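## Task

Grasp the tall white 2x4 brick and raise it to at least a hand's width above its starting spot. At the end, only that brick is held, and it touches nothing except the gripper holding it.

## Robot and tools

Robot: two 6-joint arms named left_arm and right_arm, each with a parallel two-finger gripper. The names are labels only; left_arm sits on the +y side. Joint ranges in rad: waist -3.491 to 3.491, shoulder -3.140 to 3.140, elbow -1.187 to 4.328, forearm roll -3.316 to 3.316, wrist pitch -3.140 to 3.140, wrist roll -3.927 to 3.927. Load limits in N m: waist, shoulder, elbow 144; forearm roll, wrist pitch, wrist roll 36, including a carried part's weight.

Frame: one scene frame shared by both arms. Origin on the tabletop midway between the arms, +x out across the table, +z up. Gripper frame: fingers extend along its +z, and they open and close along its y. end_effector_position is the spot between the pads when closed; closed fingertips stick out about 33 mm past it (9 mm when fully open), and closing pushes the tips about 24 mm further out, so keep that clearance above the table.

The row (used by both motion tools): a single flat list of 20 numbers covering both arms, even if one arm is idle. First left: x, y, z, qw, qx, qy, qz, gripper position, force_limit, speed; then the same ten for right. x, y, z are an absolute target for the gripper point in metres, scene frame; the quaternion is an absolute orientation target, w first. The three gripper values each lie in -1 to 1. position: +1 fully open (140 mm gap), about -0.8 pads touching, -1 closes until blocked. force_limit on parts up to 40 mm wide: about 14 N at -1, 60 N at 0, 107 N at +1. speed: pad gap rate roughly 30 mm/s at -1, 140 at 0, 250 at +1. To keep an arm still, resend its whole pose from the last result before it began resting plus its current gripper triple; a 0 in the gripper triple is a real command. To hold orientation, resend the same target quaternion every time, not the drifted reported one.

execute_actions: argument actions, a list with zero or one entry, plus optional pictures (boolean). Empty list: just report state, with images. Action: {"rows": [...up to 15 rows...], "steps": n}, n from 4 to 15 (default 15), each step 1/30 s; one row per step, last row repeated. Wait: {"steps": n} up to 300, counted from the previous result. A target more than 0.6 m from the arm's last reported position along any gripper axis makes the call refused, and nothing is sent. Each control step clips the command to within 70 mm and 16 degrees of the measured pose; position beats orientation when both can't be met. The result arrives 4 steps before the action ends; those steps run afterwards, and the simulation continues while you compose the next call. After an action an arm only continues to its last clipped pose, so long moves need follow-up calls. Images come only with an empty list or pictures true.

move: target is one 20-number row as above (absolute poses); speed is path top speed in m/s, 0.002 to 0.5, default 0.25 (rotation up to twice that in rad/s). Both grippers travel straight lines finishing together, 0.5 to 10 s; beyond 10 s they stop short. Finger values are sent at the start. Paths ignore obstacles and the other arm, and grippers may lag, wander or overshoot speed near full extension. The result adds a move: line with the ending (done, off_target, moving, held, fault), limits hit (paced = pose clipped, held = steps blocked, after which the arm may surge), and each gripper's distance from its target.

wait: seconds, 0 to 10; sends nothing new.

zoom_image: camera (cam_head_left, cam_head_right, cam_high, cam_low, cam_left_wrist, cam_right_wrist) and region [x0, y0, x1, y1] in pixels, top-left origin, at most 504 by 504. Head/high/low images are 672x504, wrist images 616x616 fisheye.

finished_scene: scene, the number of the scene being ended; irreversible, reports success and gives the next task. Replying without a tool call ends everything.

Result lines: left_arm: ... | right_arm: ... give each gripper's position and quaternion (less accurate at long reach). object_status: 0 moving, 1 blocked while opening, 2 blocked while closing (a grip), 3 reached target or pads met. Grip by sending -1 and confirming 2. Blocked fingers stay put until position changes by 0.01 or more; to squeeze harder, raise force_limit and toggle position between -1 and -0.98. position_measured is in counts, 3 open to 230 closed. 'pose unreachable' means the clearance check altered or blocked that arm; HELD marks steps not sent. 'Hand target' shows where the controller is driving each gripper (only when nothing is pending). Flange force is the estimated outside force on the gripper, noisy, includes held weight; 'no reading' means no estimate. MOTOR HOT warns of heating from holding loads; reaching the limit brakes that arm.

Avoid: pushing past contact with firm things (arms are stiff; torque at a joint limit or 150 N external force stops the arm for 10 s), fast impacts, arms colliding or pressing each other, dropping or slipping the part, and knocking anything off the table, which fails the task. Occasional tugs on held parts or pushes on loose ones may occur. Faster, smoother, lower-effort motion is better.

Each tool is called after "Call:" as name([rows], argument=value, ...), one row to a line, values as JSON.

## Session

Call:
execute_actions(actions=[])

Scene clock: 0.00 s of 3808.00 s.
left_arm: end_effector_position=(+0.3260, +0.5601, +0.3968) position_measured=137 object_status=3 end_effector_quat_wxyz=(-0.365, +0.707, +0.298, +0.528) | right_arm: end_effector_position=(+0.4292, -0.5532, +0.1475) position_measured=230 object_status=3 end_effector_quat_wxyz=(-0.052, +0.964, -0.255, +0.046)
Joint positions: left_arm=[-0.931 -0.465 -0.382 -1.406 -1.751  2.882] | right_arm=[-0.082  0.092 -0.1   -0.084 -1.266  1.106]
Joint velocities: left_arm=[-0.    -0.     0.    -0.001 -0.    -0.   ] | right_arm=[ 0.     0.    -0.     0.002  0.    -0.   ]
Flange force (N, the push that the arm receives, along the gripper's own x y z axes): no reading
Hand target (left_arm): +0.326, +0.560, +0.397; -0.365, +0.707, +0.298, +0.528
Hand target (right_arm): +0.429, -0.553, +0.147; -0.052, +0.964, -0.255, +0.046

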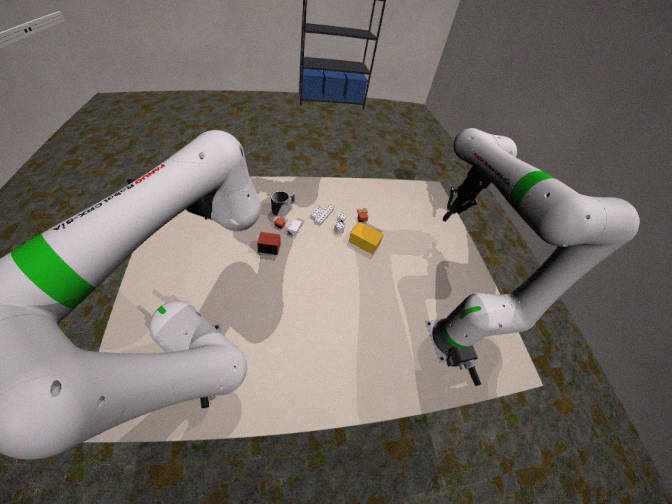

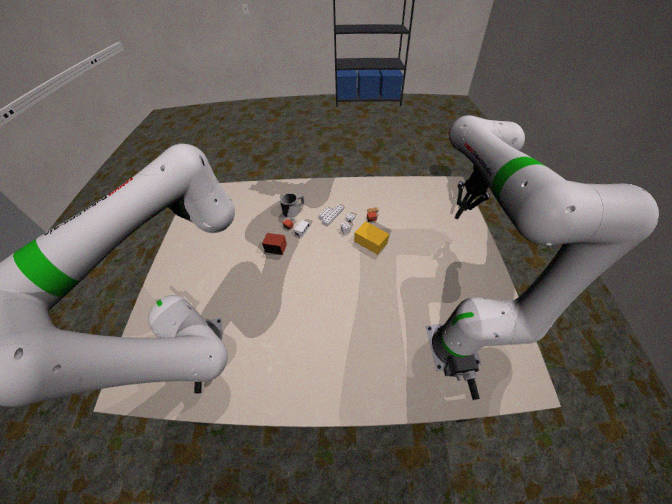

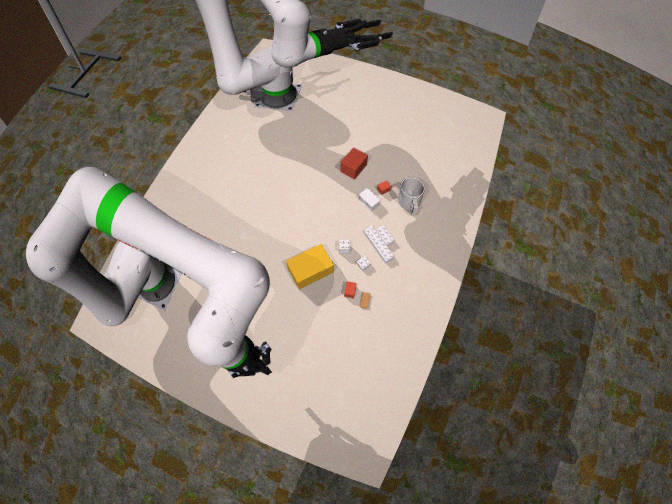

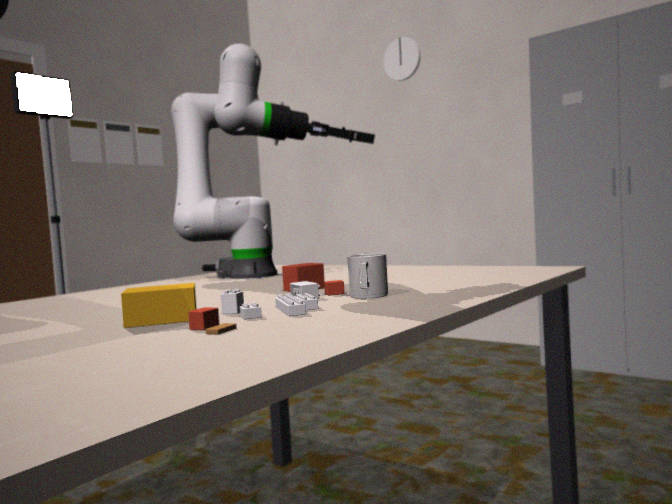

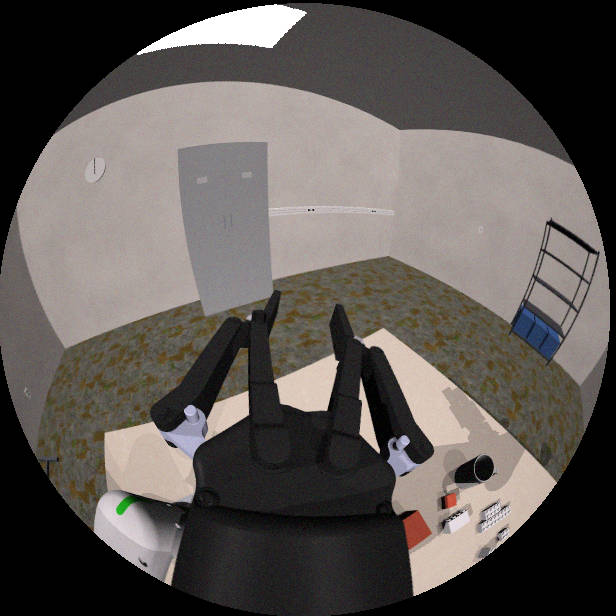

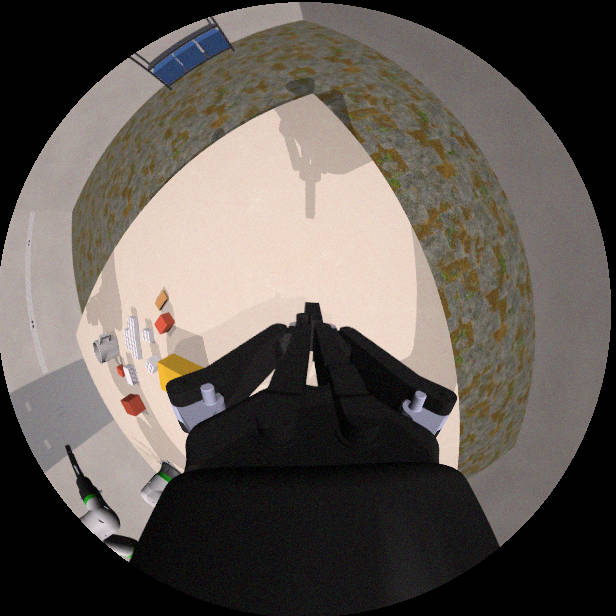

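Call:
zoom_image(camera="cam_high", region=[280, 140, 460, 320])

Call:
zoom_image(camera="cam_head_left", region=[240, 180, 400, 270])

Call:
zoom_image(camera="cam_low", region=[180, 240, 400, 340])

Region (280, 140, 460, 320) of cam_high's 672x504 image, scaled by 2.800, with more detail than that image has.

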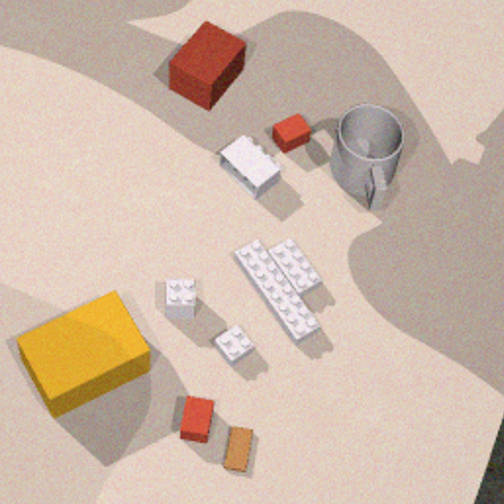

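Region (240, 180, 400, 270) of cam_head_left's 672x504 image, scaled by 3.150, with more detail than that image has; it fills the top 284 rows of this view, and the rest is white.

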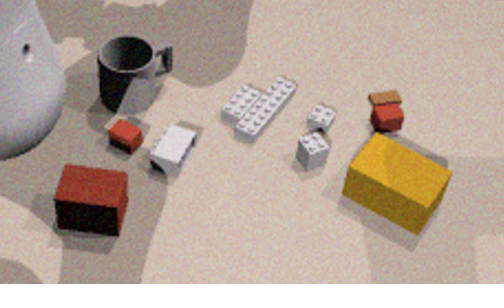

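Region (180, 240, 400, 340) of cam_low's 672x504 image, scaled by 2.291, with more detail than that image has; it fills the top 229 rows of this view, and the rest is white.

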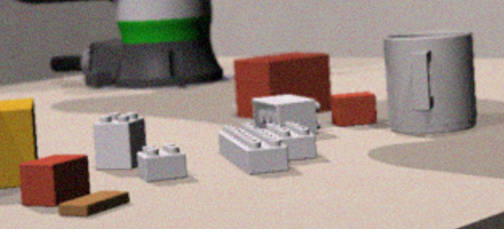

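Call:
move(target=[0.497,0.09,0.15,0,0.829,0.559,0,0.3,0,0,0.4292,-0.5532,0.1475,-0.052,0.964,-0.255,0.046,-1,0,0], speed=0.4)

Call:
zoom_image(camera="cam_left_wrist", region=[180, 150, 430, 400])

Scene clock: 2.90 s of 3808.00 s.
left_arm: end_effector_position=(+0.4967, +0.0891, +0.1507) position_measured=91 object_status=3 end_effector_quat_wxyz=(-0.001, +0.830, +0.557, +0.000) | right_arm: end_effector_position=(+0.4292, -0.5532, +0.1475) position_measured=233 object_status=3 end_effector_quat_wxyz=(-0.052, +0.964, -0.255, +0.046)
Joint positions: left_arm=[-0.589  0.52   0.442 -0.001 -1.494  3.147] | right_arm=[-0.082  0.093 -0.099 -0.085 -1.267  1.107]
Joint velocities: left_arm=[ 0.     0.001  0.001 -0.001 -0.001 -0.001] | right_arm=[ 0.  0.  0. -0. -0. -0.]
Flange force (N, the push that the arm receives, along the gripper's own x y z axes): left_arm=[3.4 -5.4 5.7] | right_arm=[-0.6 -1.0 -1.6]
Hand target (left_arm): +0.497, +0.089, +0.151; -0.001, +0.830, +0.557, +0.000
Hand target (right_arm): +0.429, -0.553, +0.148; -0.052, +0.964, -0.255, +0.046
Off the commanded pose (left_arm): 0.001 m, 0 deg.
Off the commanded pose (right_arm): 0.000 m, 0 deg.
Kept back: nothing.
move: done

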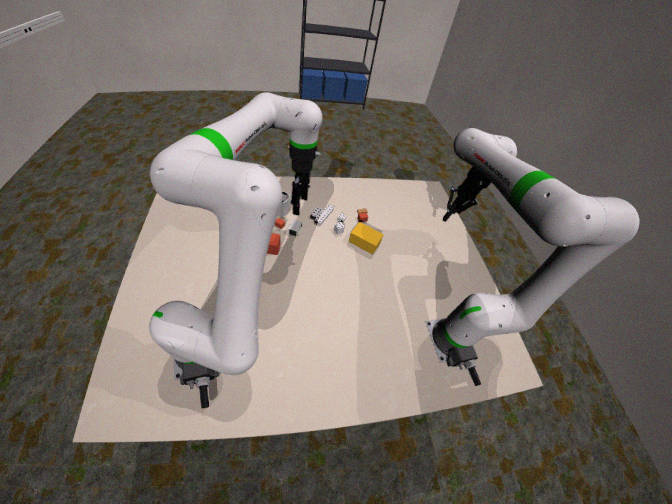

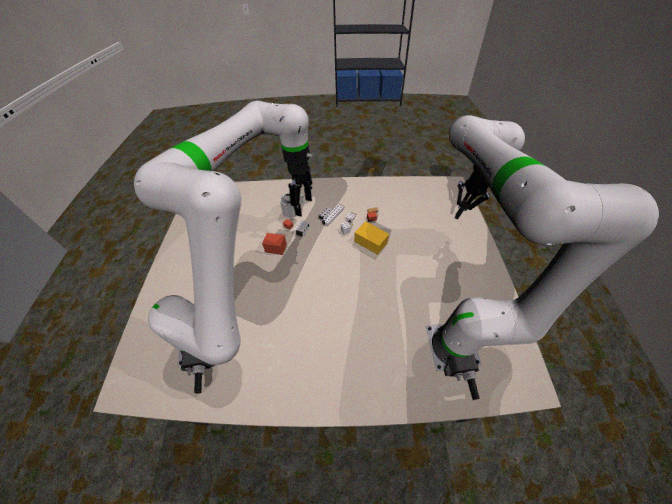

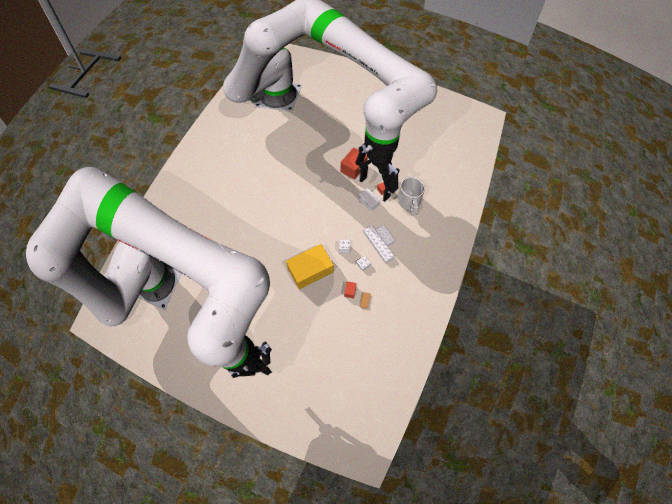

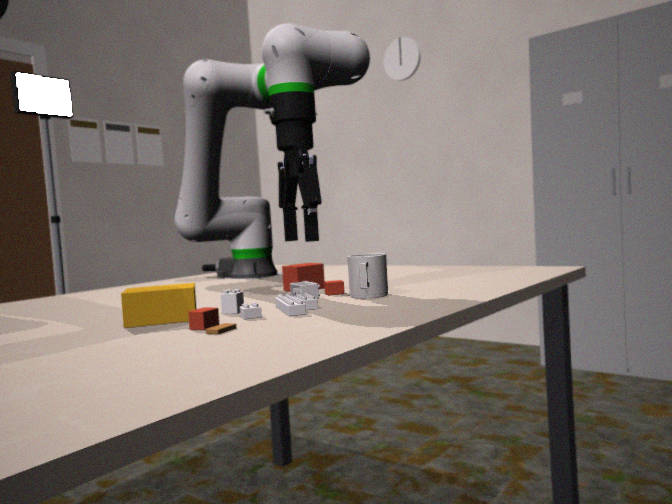

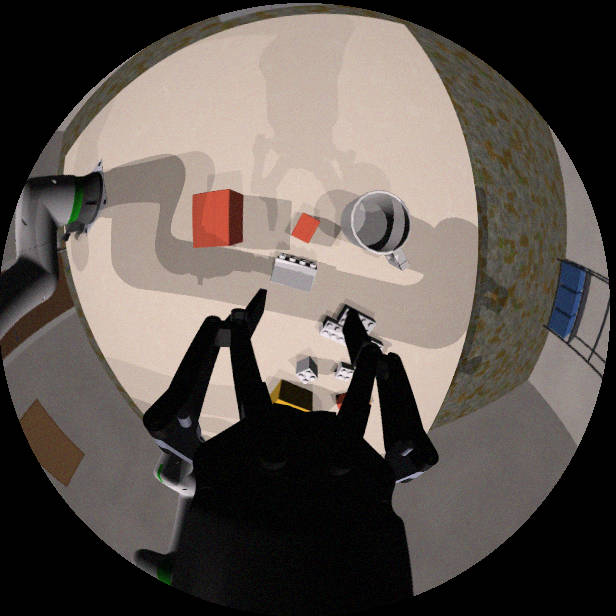

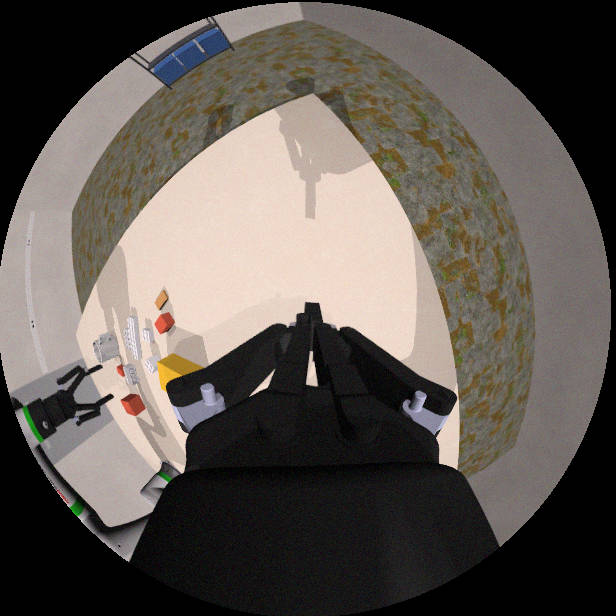

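Region (180, 150, 430, 400) of cam_left_wrist's 616x616 image, scaled by 2.016, with more detail than that image has.

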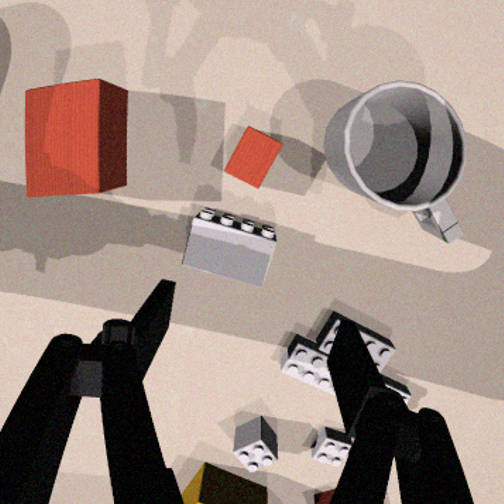

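Call:
move(target=[0.486,0.116,0.075,0,0.829,0.559,0,0.3,0,0,0.4292,-0.5532,0.1475,-0.052,0.964,-0.255,0.046,-1,0,0], speed=0.2)

Call:
zoom_image(camera="cam_left_wrist", region=[180, 150, 430, 400])

Call:
zoom_image(camera="cam_low", region=[200, 200, 400, 340])

Scene clock: 4.07 s of 3808.00 s.
left_arm: end_effector_position=(+0.4864, +0.1159, +0.0750) position_measured=91 object_status=3 end_effector_quat_wxyz=(+0.000, +0.829, +0.559, +0.000) | right_arm: end_effector_position=(+0.4292, -0.5532, +0.1475) position_measured=233 object_status=3 end_effector_quat_wxyz=(-0.052, +0.964, -0.255, +0.046)
Joint positions: left_arm=[-0.554  0.492  0.222 -0.    -1.3    3.116] | right_arm=[-0.082  0.093 -0.099 -0.085 -1.267  1.107]
Joint velocities: left_arm=[ 0.     0.001 -0.002  0.002  0.002 -0.   ] | right_arm=[ 0.001 -0.    -0.001  0.     0.001  0.   ]
Flange force (N, the push that the arm receives, along the gripper's own x y z axes): left_arm=[4.5 -3.9 1.5] | right_arm=[0.9 -1.6 -1.1]
Hand target (left_arm): +0.486, +0.116, +0.075; -0.000, +0.829, +0.559, +0.000
Hand target (right_arm): +0.429, -0.553, +0.147; -0.052, +0.964, -0.255, +0.046
Off the commanded pose (left_arm): 0.000 m, 0 deg.
Off the commanded pose (right_arm): 0.000 m, 0 deg.
Kept back: nothing.
move: done

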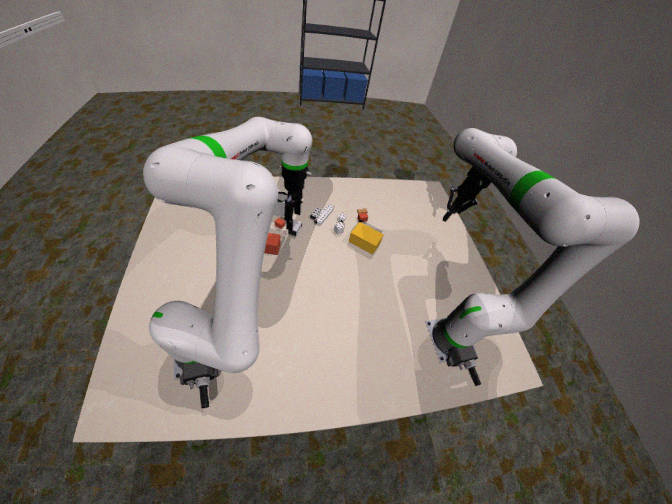

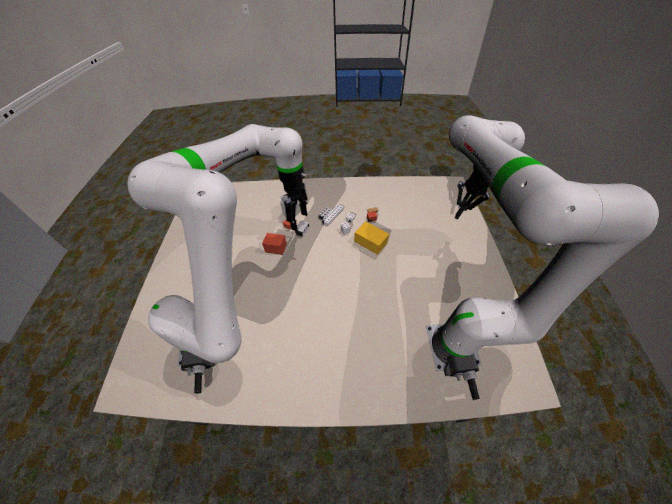

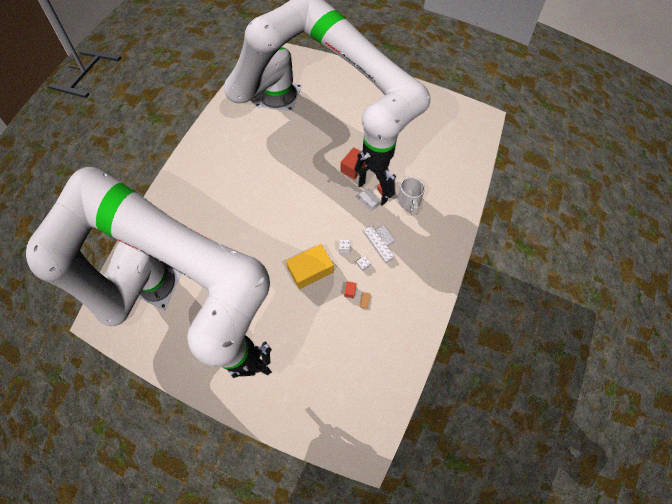

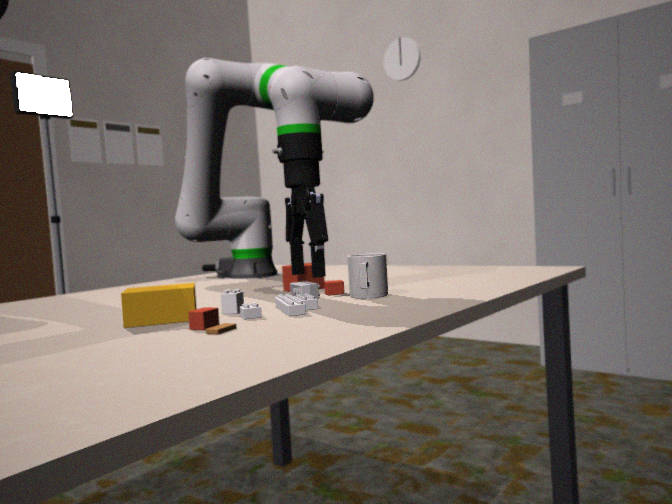

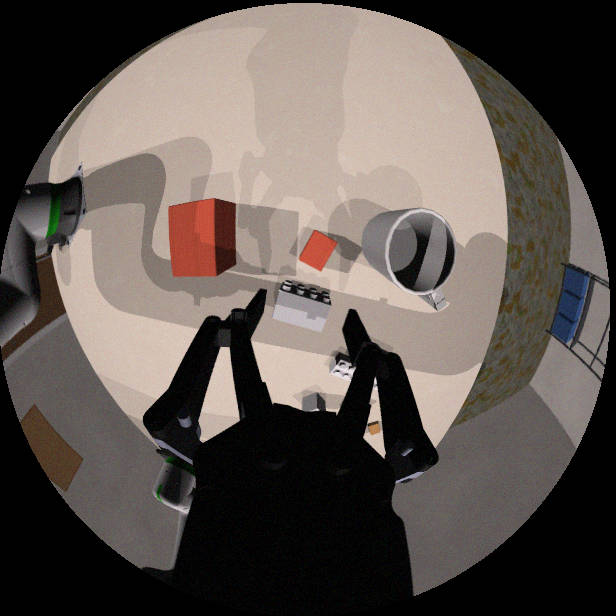

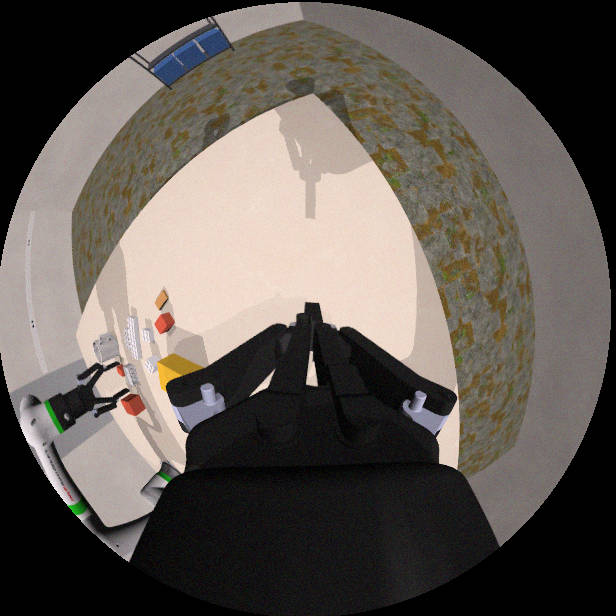

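Region (180, 150, 430, 400) of cam_left_wrist's 616x616 image, scaled by 2.016, with more detail than that image has.

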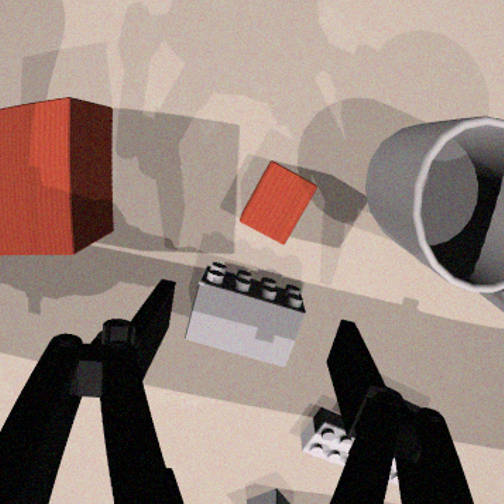

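Region (200, 200, 400, 340) of cam_low's 672x504 image, scaled by 2.520, with more detail than that image has; it fills the top 353 rows of this view, and the rest is white.

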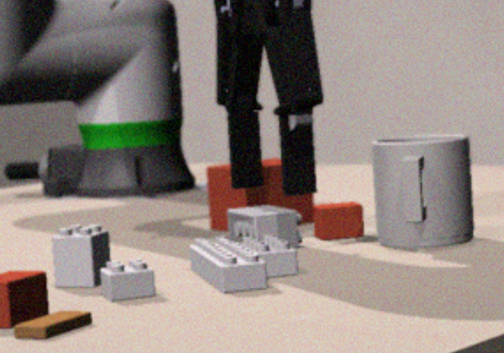

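Call:
move(target=[0.4815,0.110,0.039,0,0.829,0.559,0,0.3,0,0,0.4292,-0.5532,0.1475,-0.052,0.964,-0.255,0.046,-1,0,0], speed=0.07)

Call:
zoom_image(camera="cam_left_wrist", region=[180, 150, 430, 400])

Call:
zoom_image(camera="cam_low", region=[200, 200, 400, 340])

Scene clock: 5.13 s of 3808.00 s.
left_arm: end_effector_position=(+0.4816, +0.1100, +0.0390) position_measured=91 object_status=3 end_effector_quat_wxyz=(+0.000, +0.829, +0.559, +0.000) | right_arm: end_effector_position=(+0.4292, -0.5532, +0.1475) position_measured=233 object_status=3 end_effector_quat_wxyz=(-0.052, +0.964, -0.255, +0.046)
Joint positions: left_arm=[-0.566  0.517  0.171 -0.    -1.225  3.128] | right_arm=[-0.082  0.093 -0.099 -0.085 -1.267  1.107]
Joint velocities: left_arm=[-0.     0.001 -0.    -0.002  0.001  0.   ] | right_arm=[-0.001  0.     0.001 -0.     0.    -0.   ]
Flange force (N, the push that the arm receives, along the gripper's own x y z axes): left_arm=[4.0 -10.4 3.3] | right_arm=[-0.7 -4.9 -1.6]
Hand target (left_arm): +0.482, +0.110, +0.039; -0.000, +0.829, +0.559, +0.000
Hand target (right_arm): +0.429, -0.553, +0.147; -0.052, +0.964, -0.255, +0.046
Off the commanded pose (left_arm): 0.000 m, 0 deg.
Off the commanded pose (right_arm): 0.000 m, 0 deg.
Kept back: nothing.
move: done

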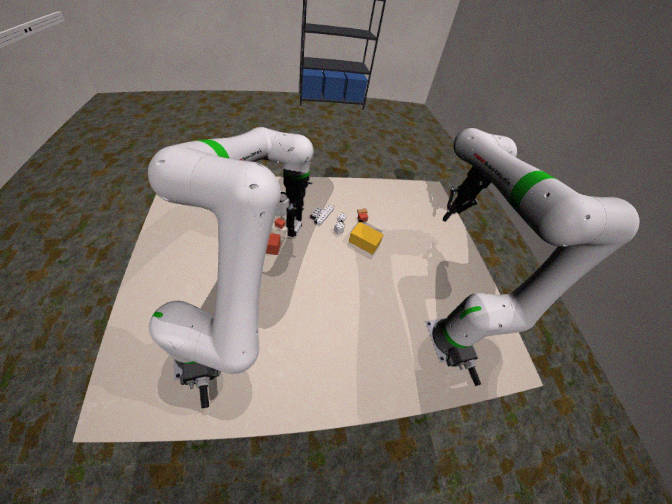

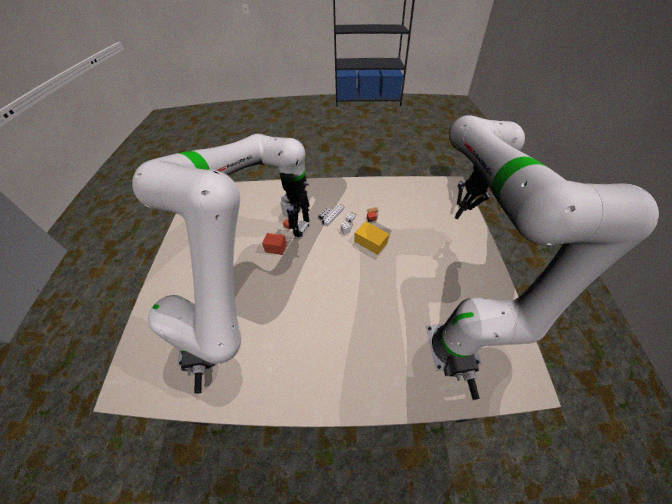

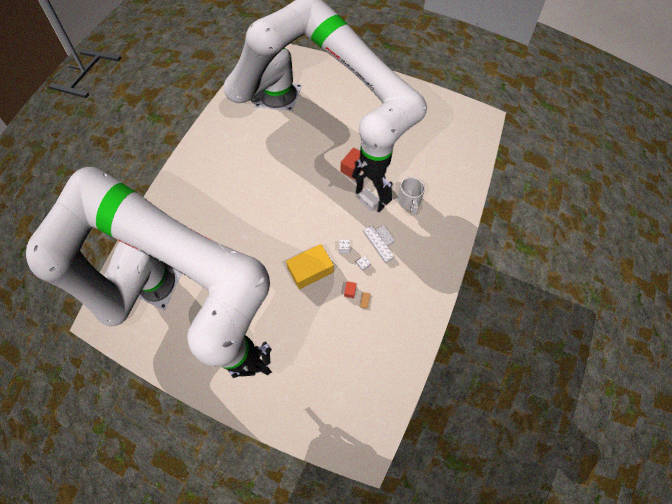

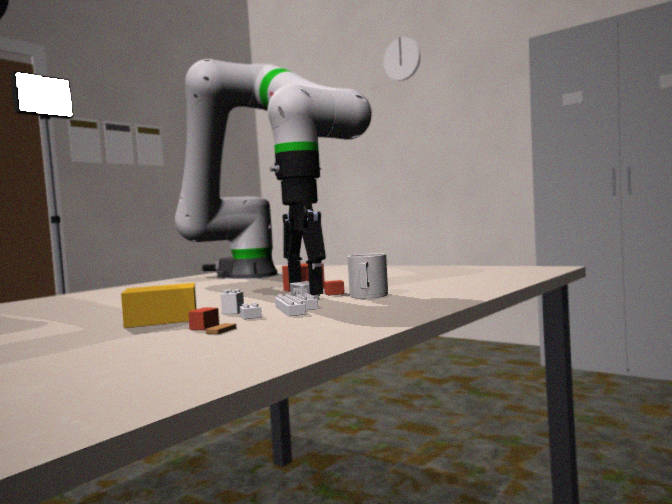

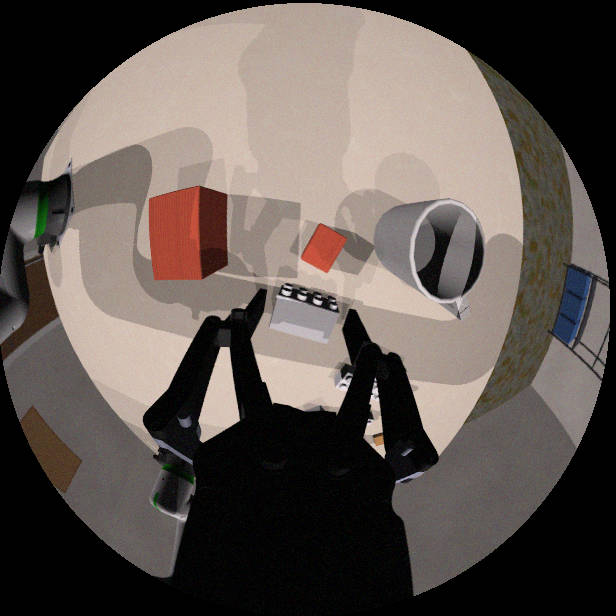

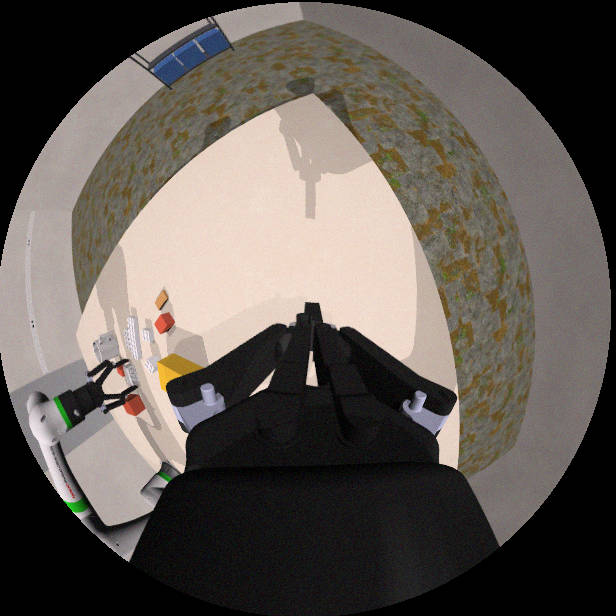

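Region (180, 150, 430, 400) of cam_left_wrist's 616x616 image, scaled by 2.016, with more detail than that image has.

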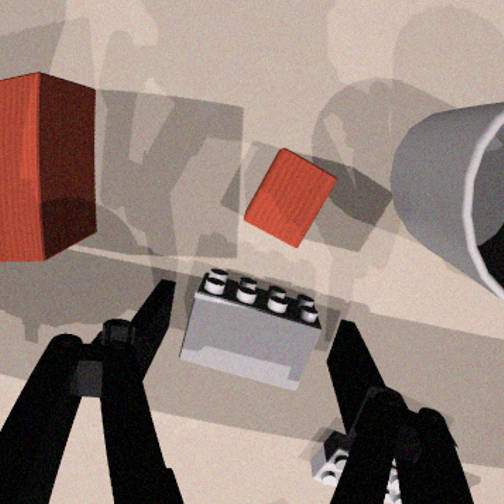

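Region (200, 200, 400, 340) of cam_low's 672x504 image, scaled by 2.520, with more detail than that image has; it fills the top 353 rows of this view, and the rest is white.

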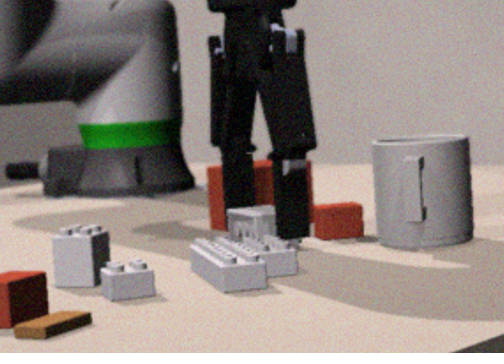

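Call:
move(target=[0.4815,0.110,0.039,0,0.829,0.559,0,-1,0.2,-0.4,0.4292,-0.5532,0.1475,-0.052,0.964,-0.255,0.046,-1,0,0], speed=0.05)

Call:
move(target=[0.4815,0.110,0.195,0,0.829,0.559,0,-1,0.2,-0.4,0.4292,-0.5532,0.1475,-0.052,0.964,-0.255,0.046,-1,0,0], speed=0.2)

Scene clock: 6.07 s of 3808.00 s.
left_arm: end_effector_position=(+0.4815, +0.1100, +0.0390) position_measured=138 object_status=2 end_effector_quat_wxyz=(+0.000, +0.829, +0.559, +0.000) | right_arm: end_effector_position=(+0.4292, -0.5532, +0.1475) position_measured=233 object_status=3 end_effector_quat_wxyz=(-0.052, +0.964, -0.255, +0.046)
Joint positions: left_arm=[-0.566  0.517  0.171 -0.    -1.225  3.128] | right_arm=[-0.082  0.093 -0.099 -0.085 -1.267  1.107]
Joint velocities: left_arm=[-0.     0.001 -0.001  0.001 -0.     0.   ] | right_arm=[-0.001 -0.    -0.001  0.    -0.    -0.   ]
Flange force (N, the push that the arm receives, along the gripper's own x y z axes): left_arm=[3.8 -6.9 -13.5] | right_arm=[0.0 -3.3 -1.5]
Hand target (left_arm): +0.482, +0.110, +0.039; -0.000, +0.829, +0.559, +0.000
Hand target (right_arm): +0.429, -0.553, +0.147; -0.052, +0.964, -0.255, +0.046
Off the commanded pose (left_arm): 0.000 m, 0 deg.
Off the commanded pose (right_arm): 0.000 m, 0 deg.
Kept back: nothing.
move: done

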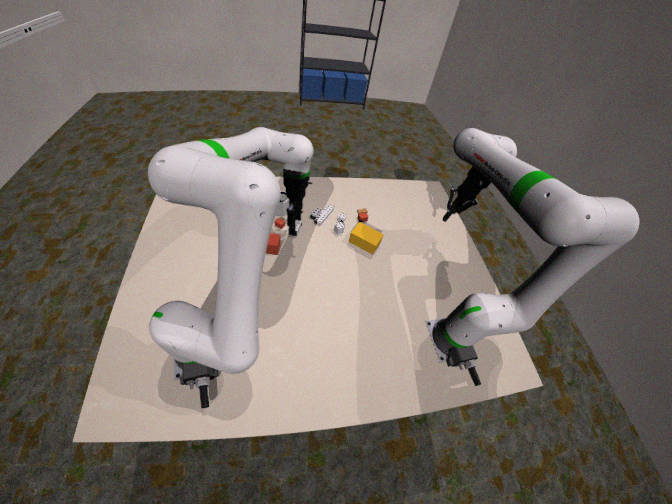

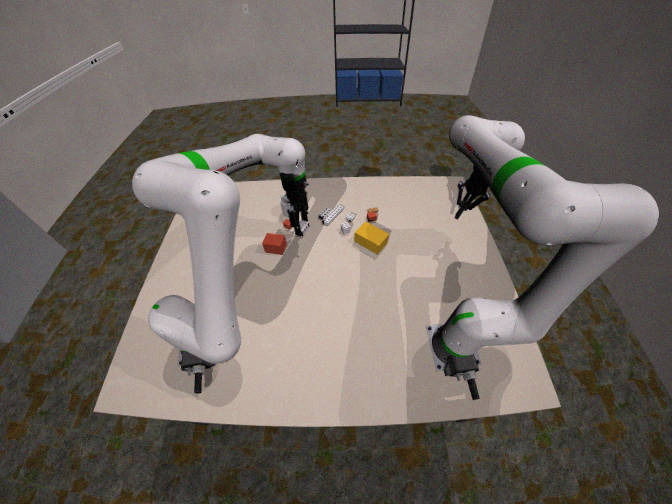

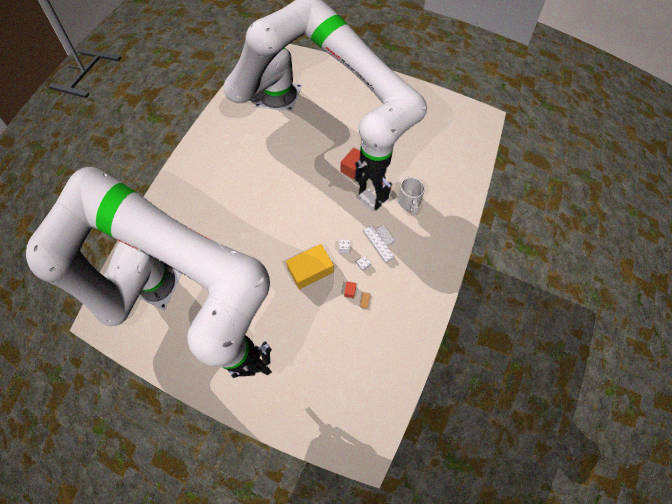

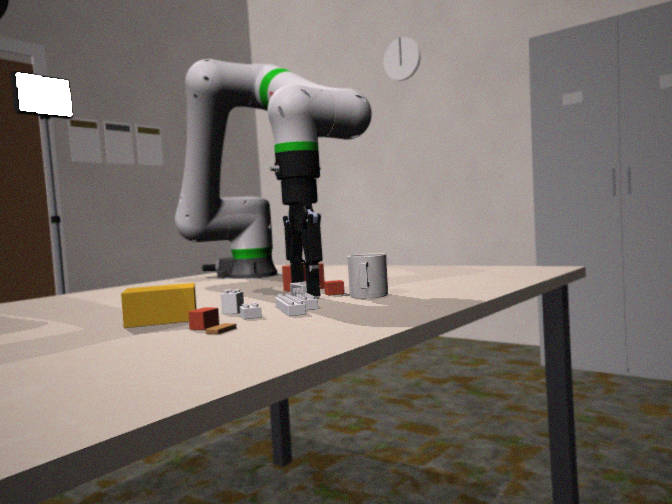

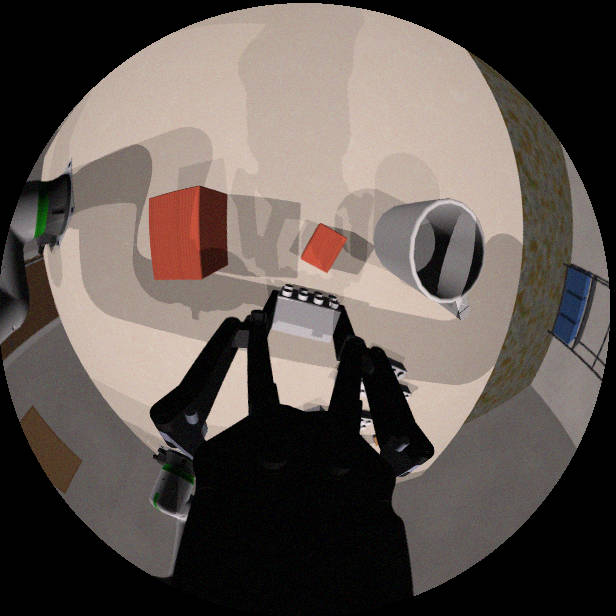

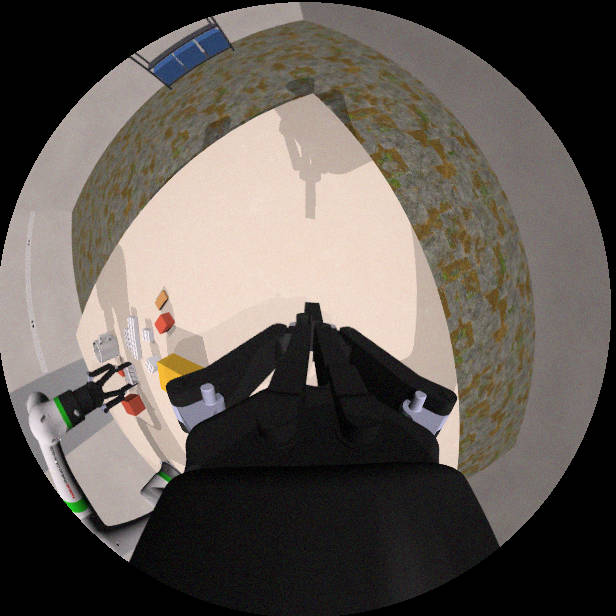

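Scene clock: 7.23 s of 3808.00 s.
left_arm: end_effector_position=(+0.4810, +0.1102, +0.1951) position_measured=138 object_status=2 end_effector_quat_wxyz=(+0.000, +0.829, +0.559, -0.000) | right_arm: end_effector_position=(+0.4292, -0.5532, +0.1475) position_measured=233 object_status=3 end_effector_quat_wxyz=(-0.052, +0.964, -0.255, +0.046)
Joint positions: left_arm=[-0.566  0.445  0.437  0.    -1.563  3.127] | right_arm=[-0.082  0.093 -0.099 -0.085 -1.267  1.107]
Joint velocities: left_arm=[-0.002  0.003  0.003 -0.    -0.001 -0.   ] | right_arm=[ 0.001  0.    -0.    -0.001  0.001  0.   ]
Flange force (N, the push that the arm receives, along the gripper's own x y z axes): left_arm=[5.5 -7.3 7.2] | right_arm=[-1.4 -0.6 -1.2]
Hand target (left_arm): +0.481, +0.110, +0.195; +0.000, +0.829, +0.559, -0.000
Hand target (right_arm): +0.429, -0.553, +0.147; -0.052, +0.964, -0.255, +0.046
Off the commanded pose (left_arm): 0.001 m, 0 deg.
Off the commanded pose (right_arm): 0.000 m, 0 deg.
Kept back: nothing.
move: done

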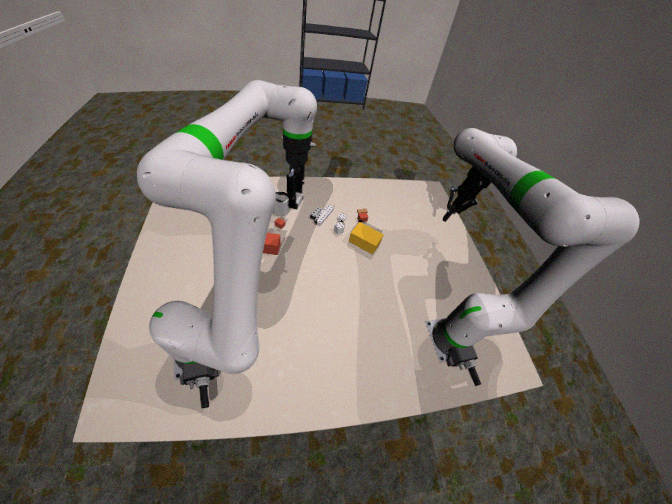

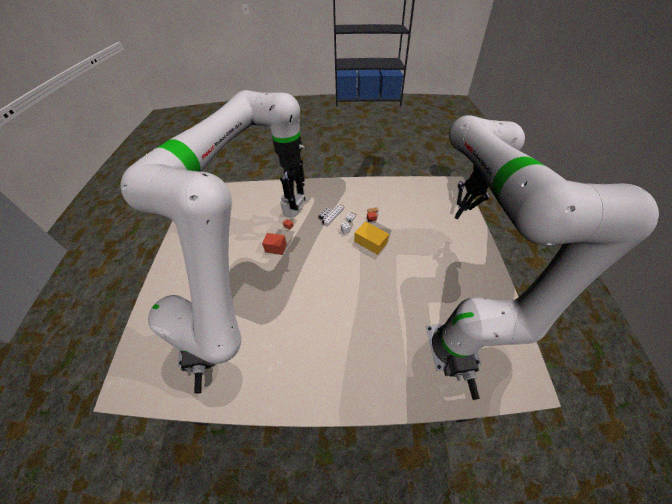

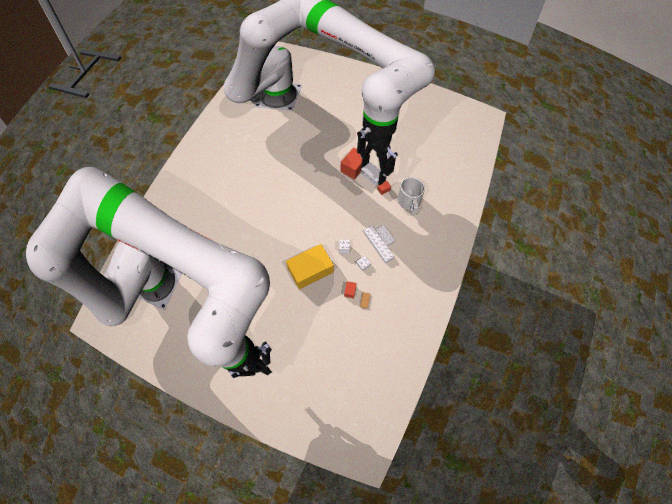

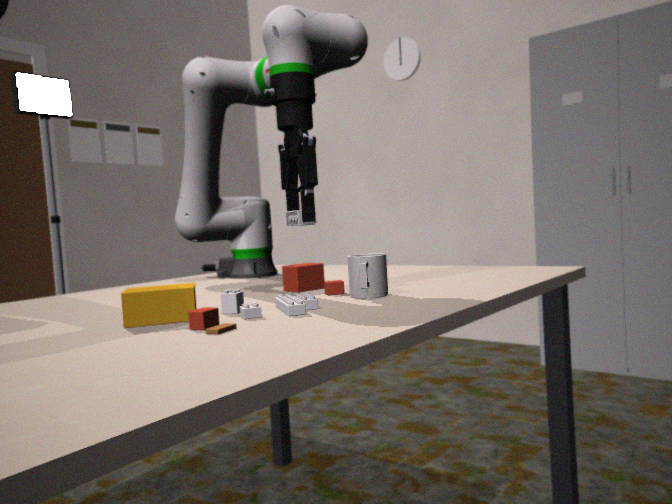

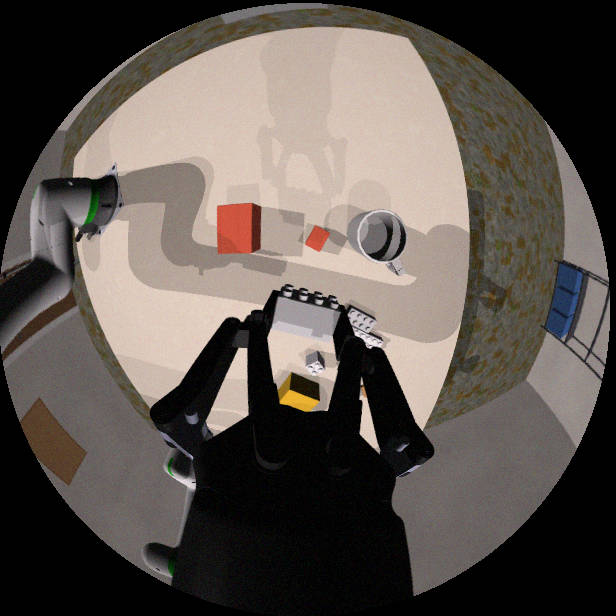

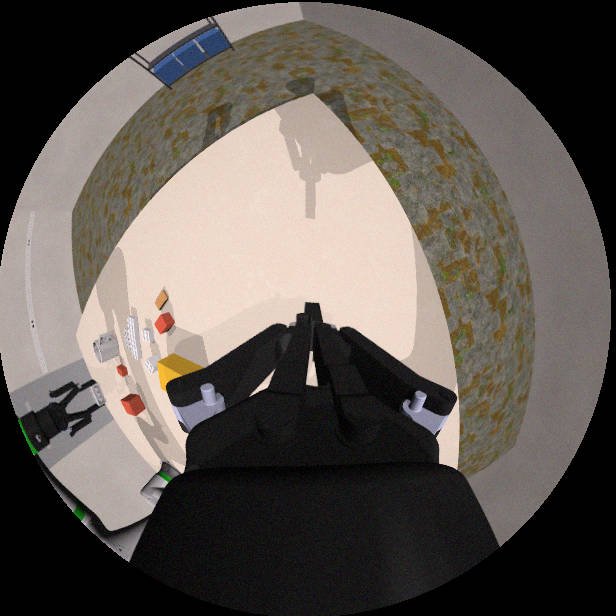

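Call:
finished_scene(scene=2)

The scene is finished: the task was done.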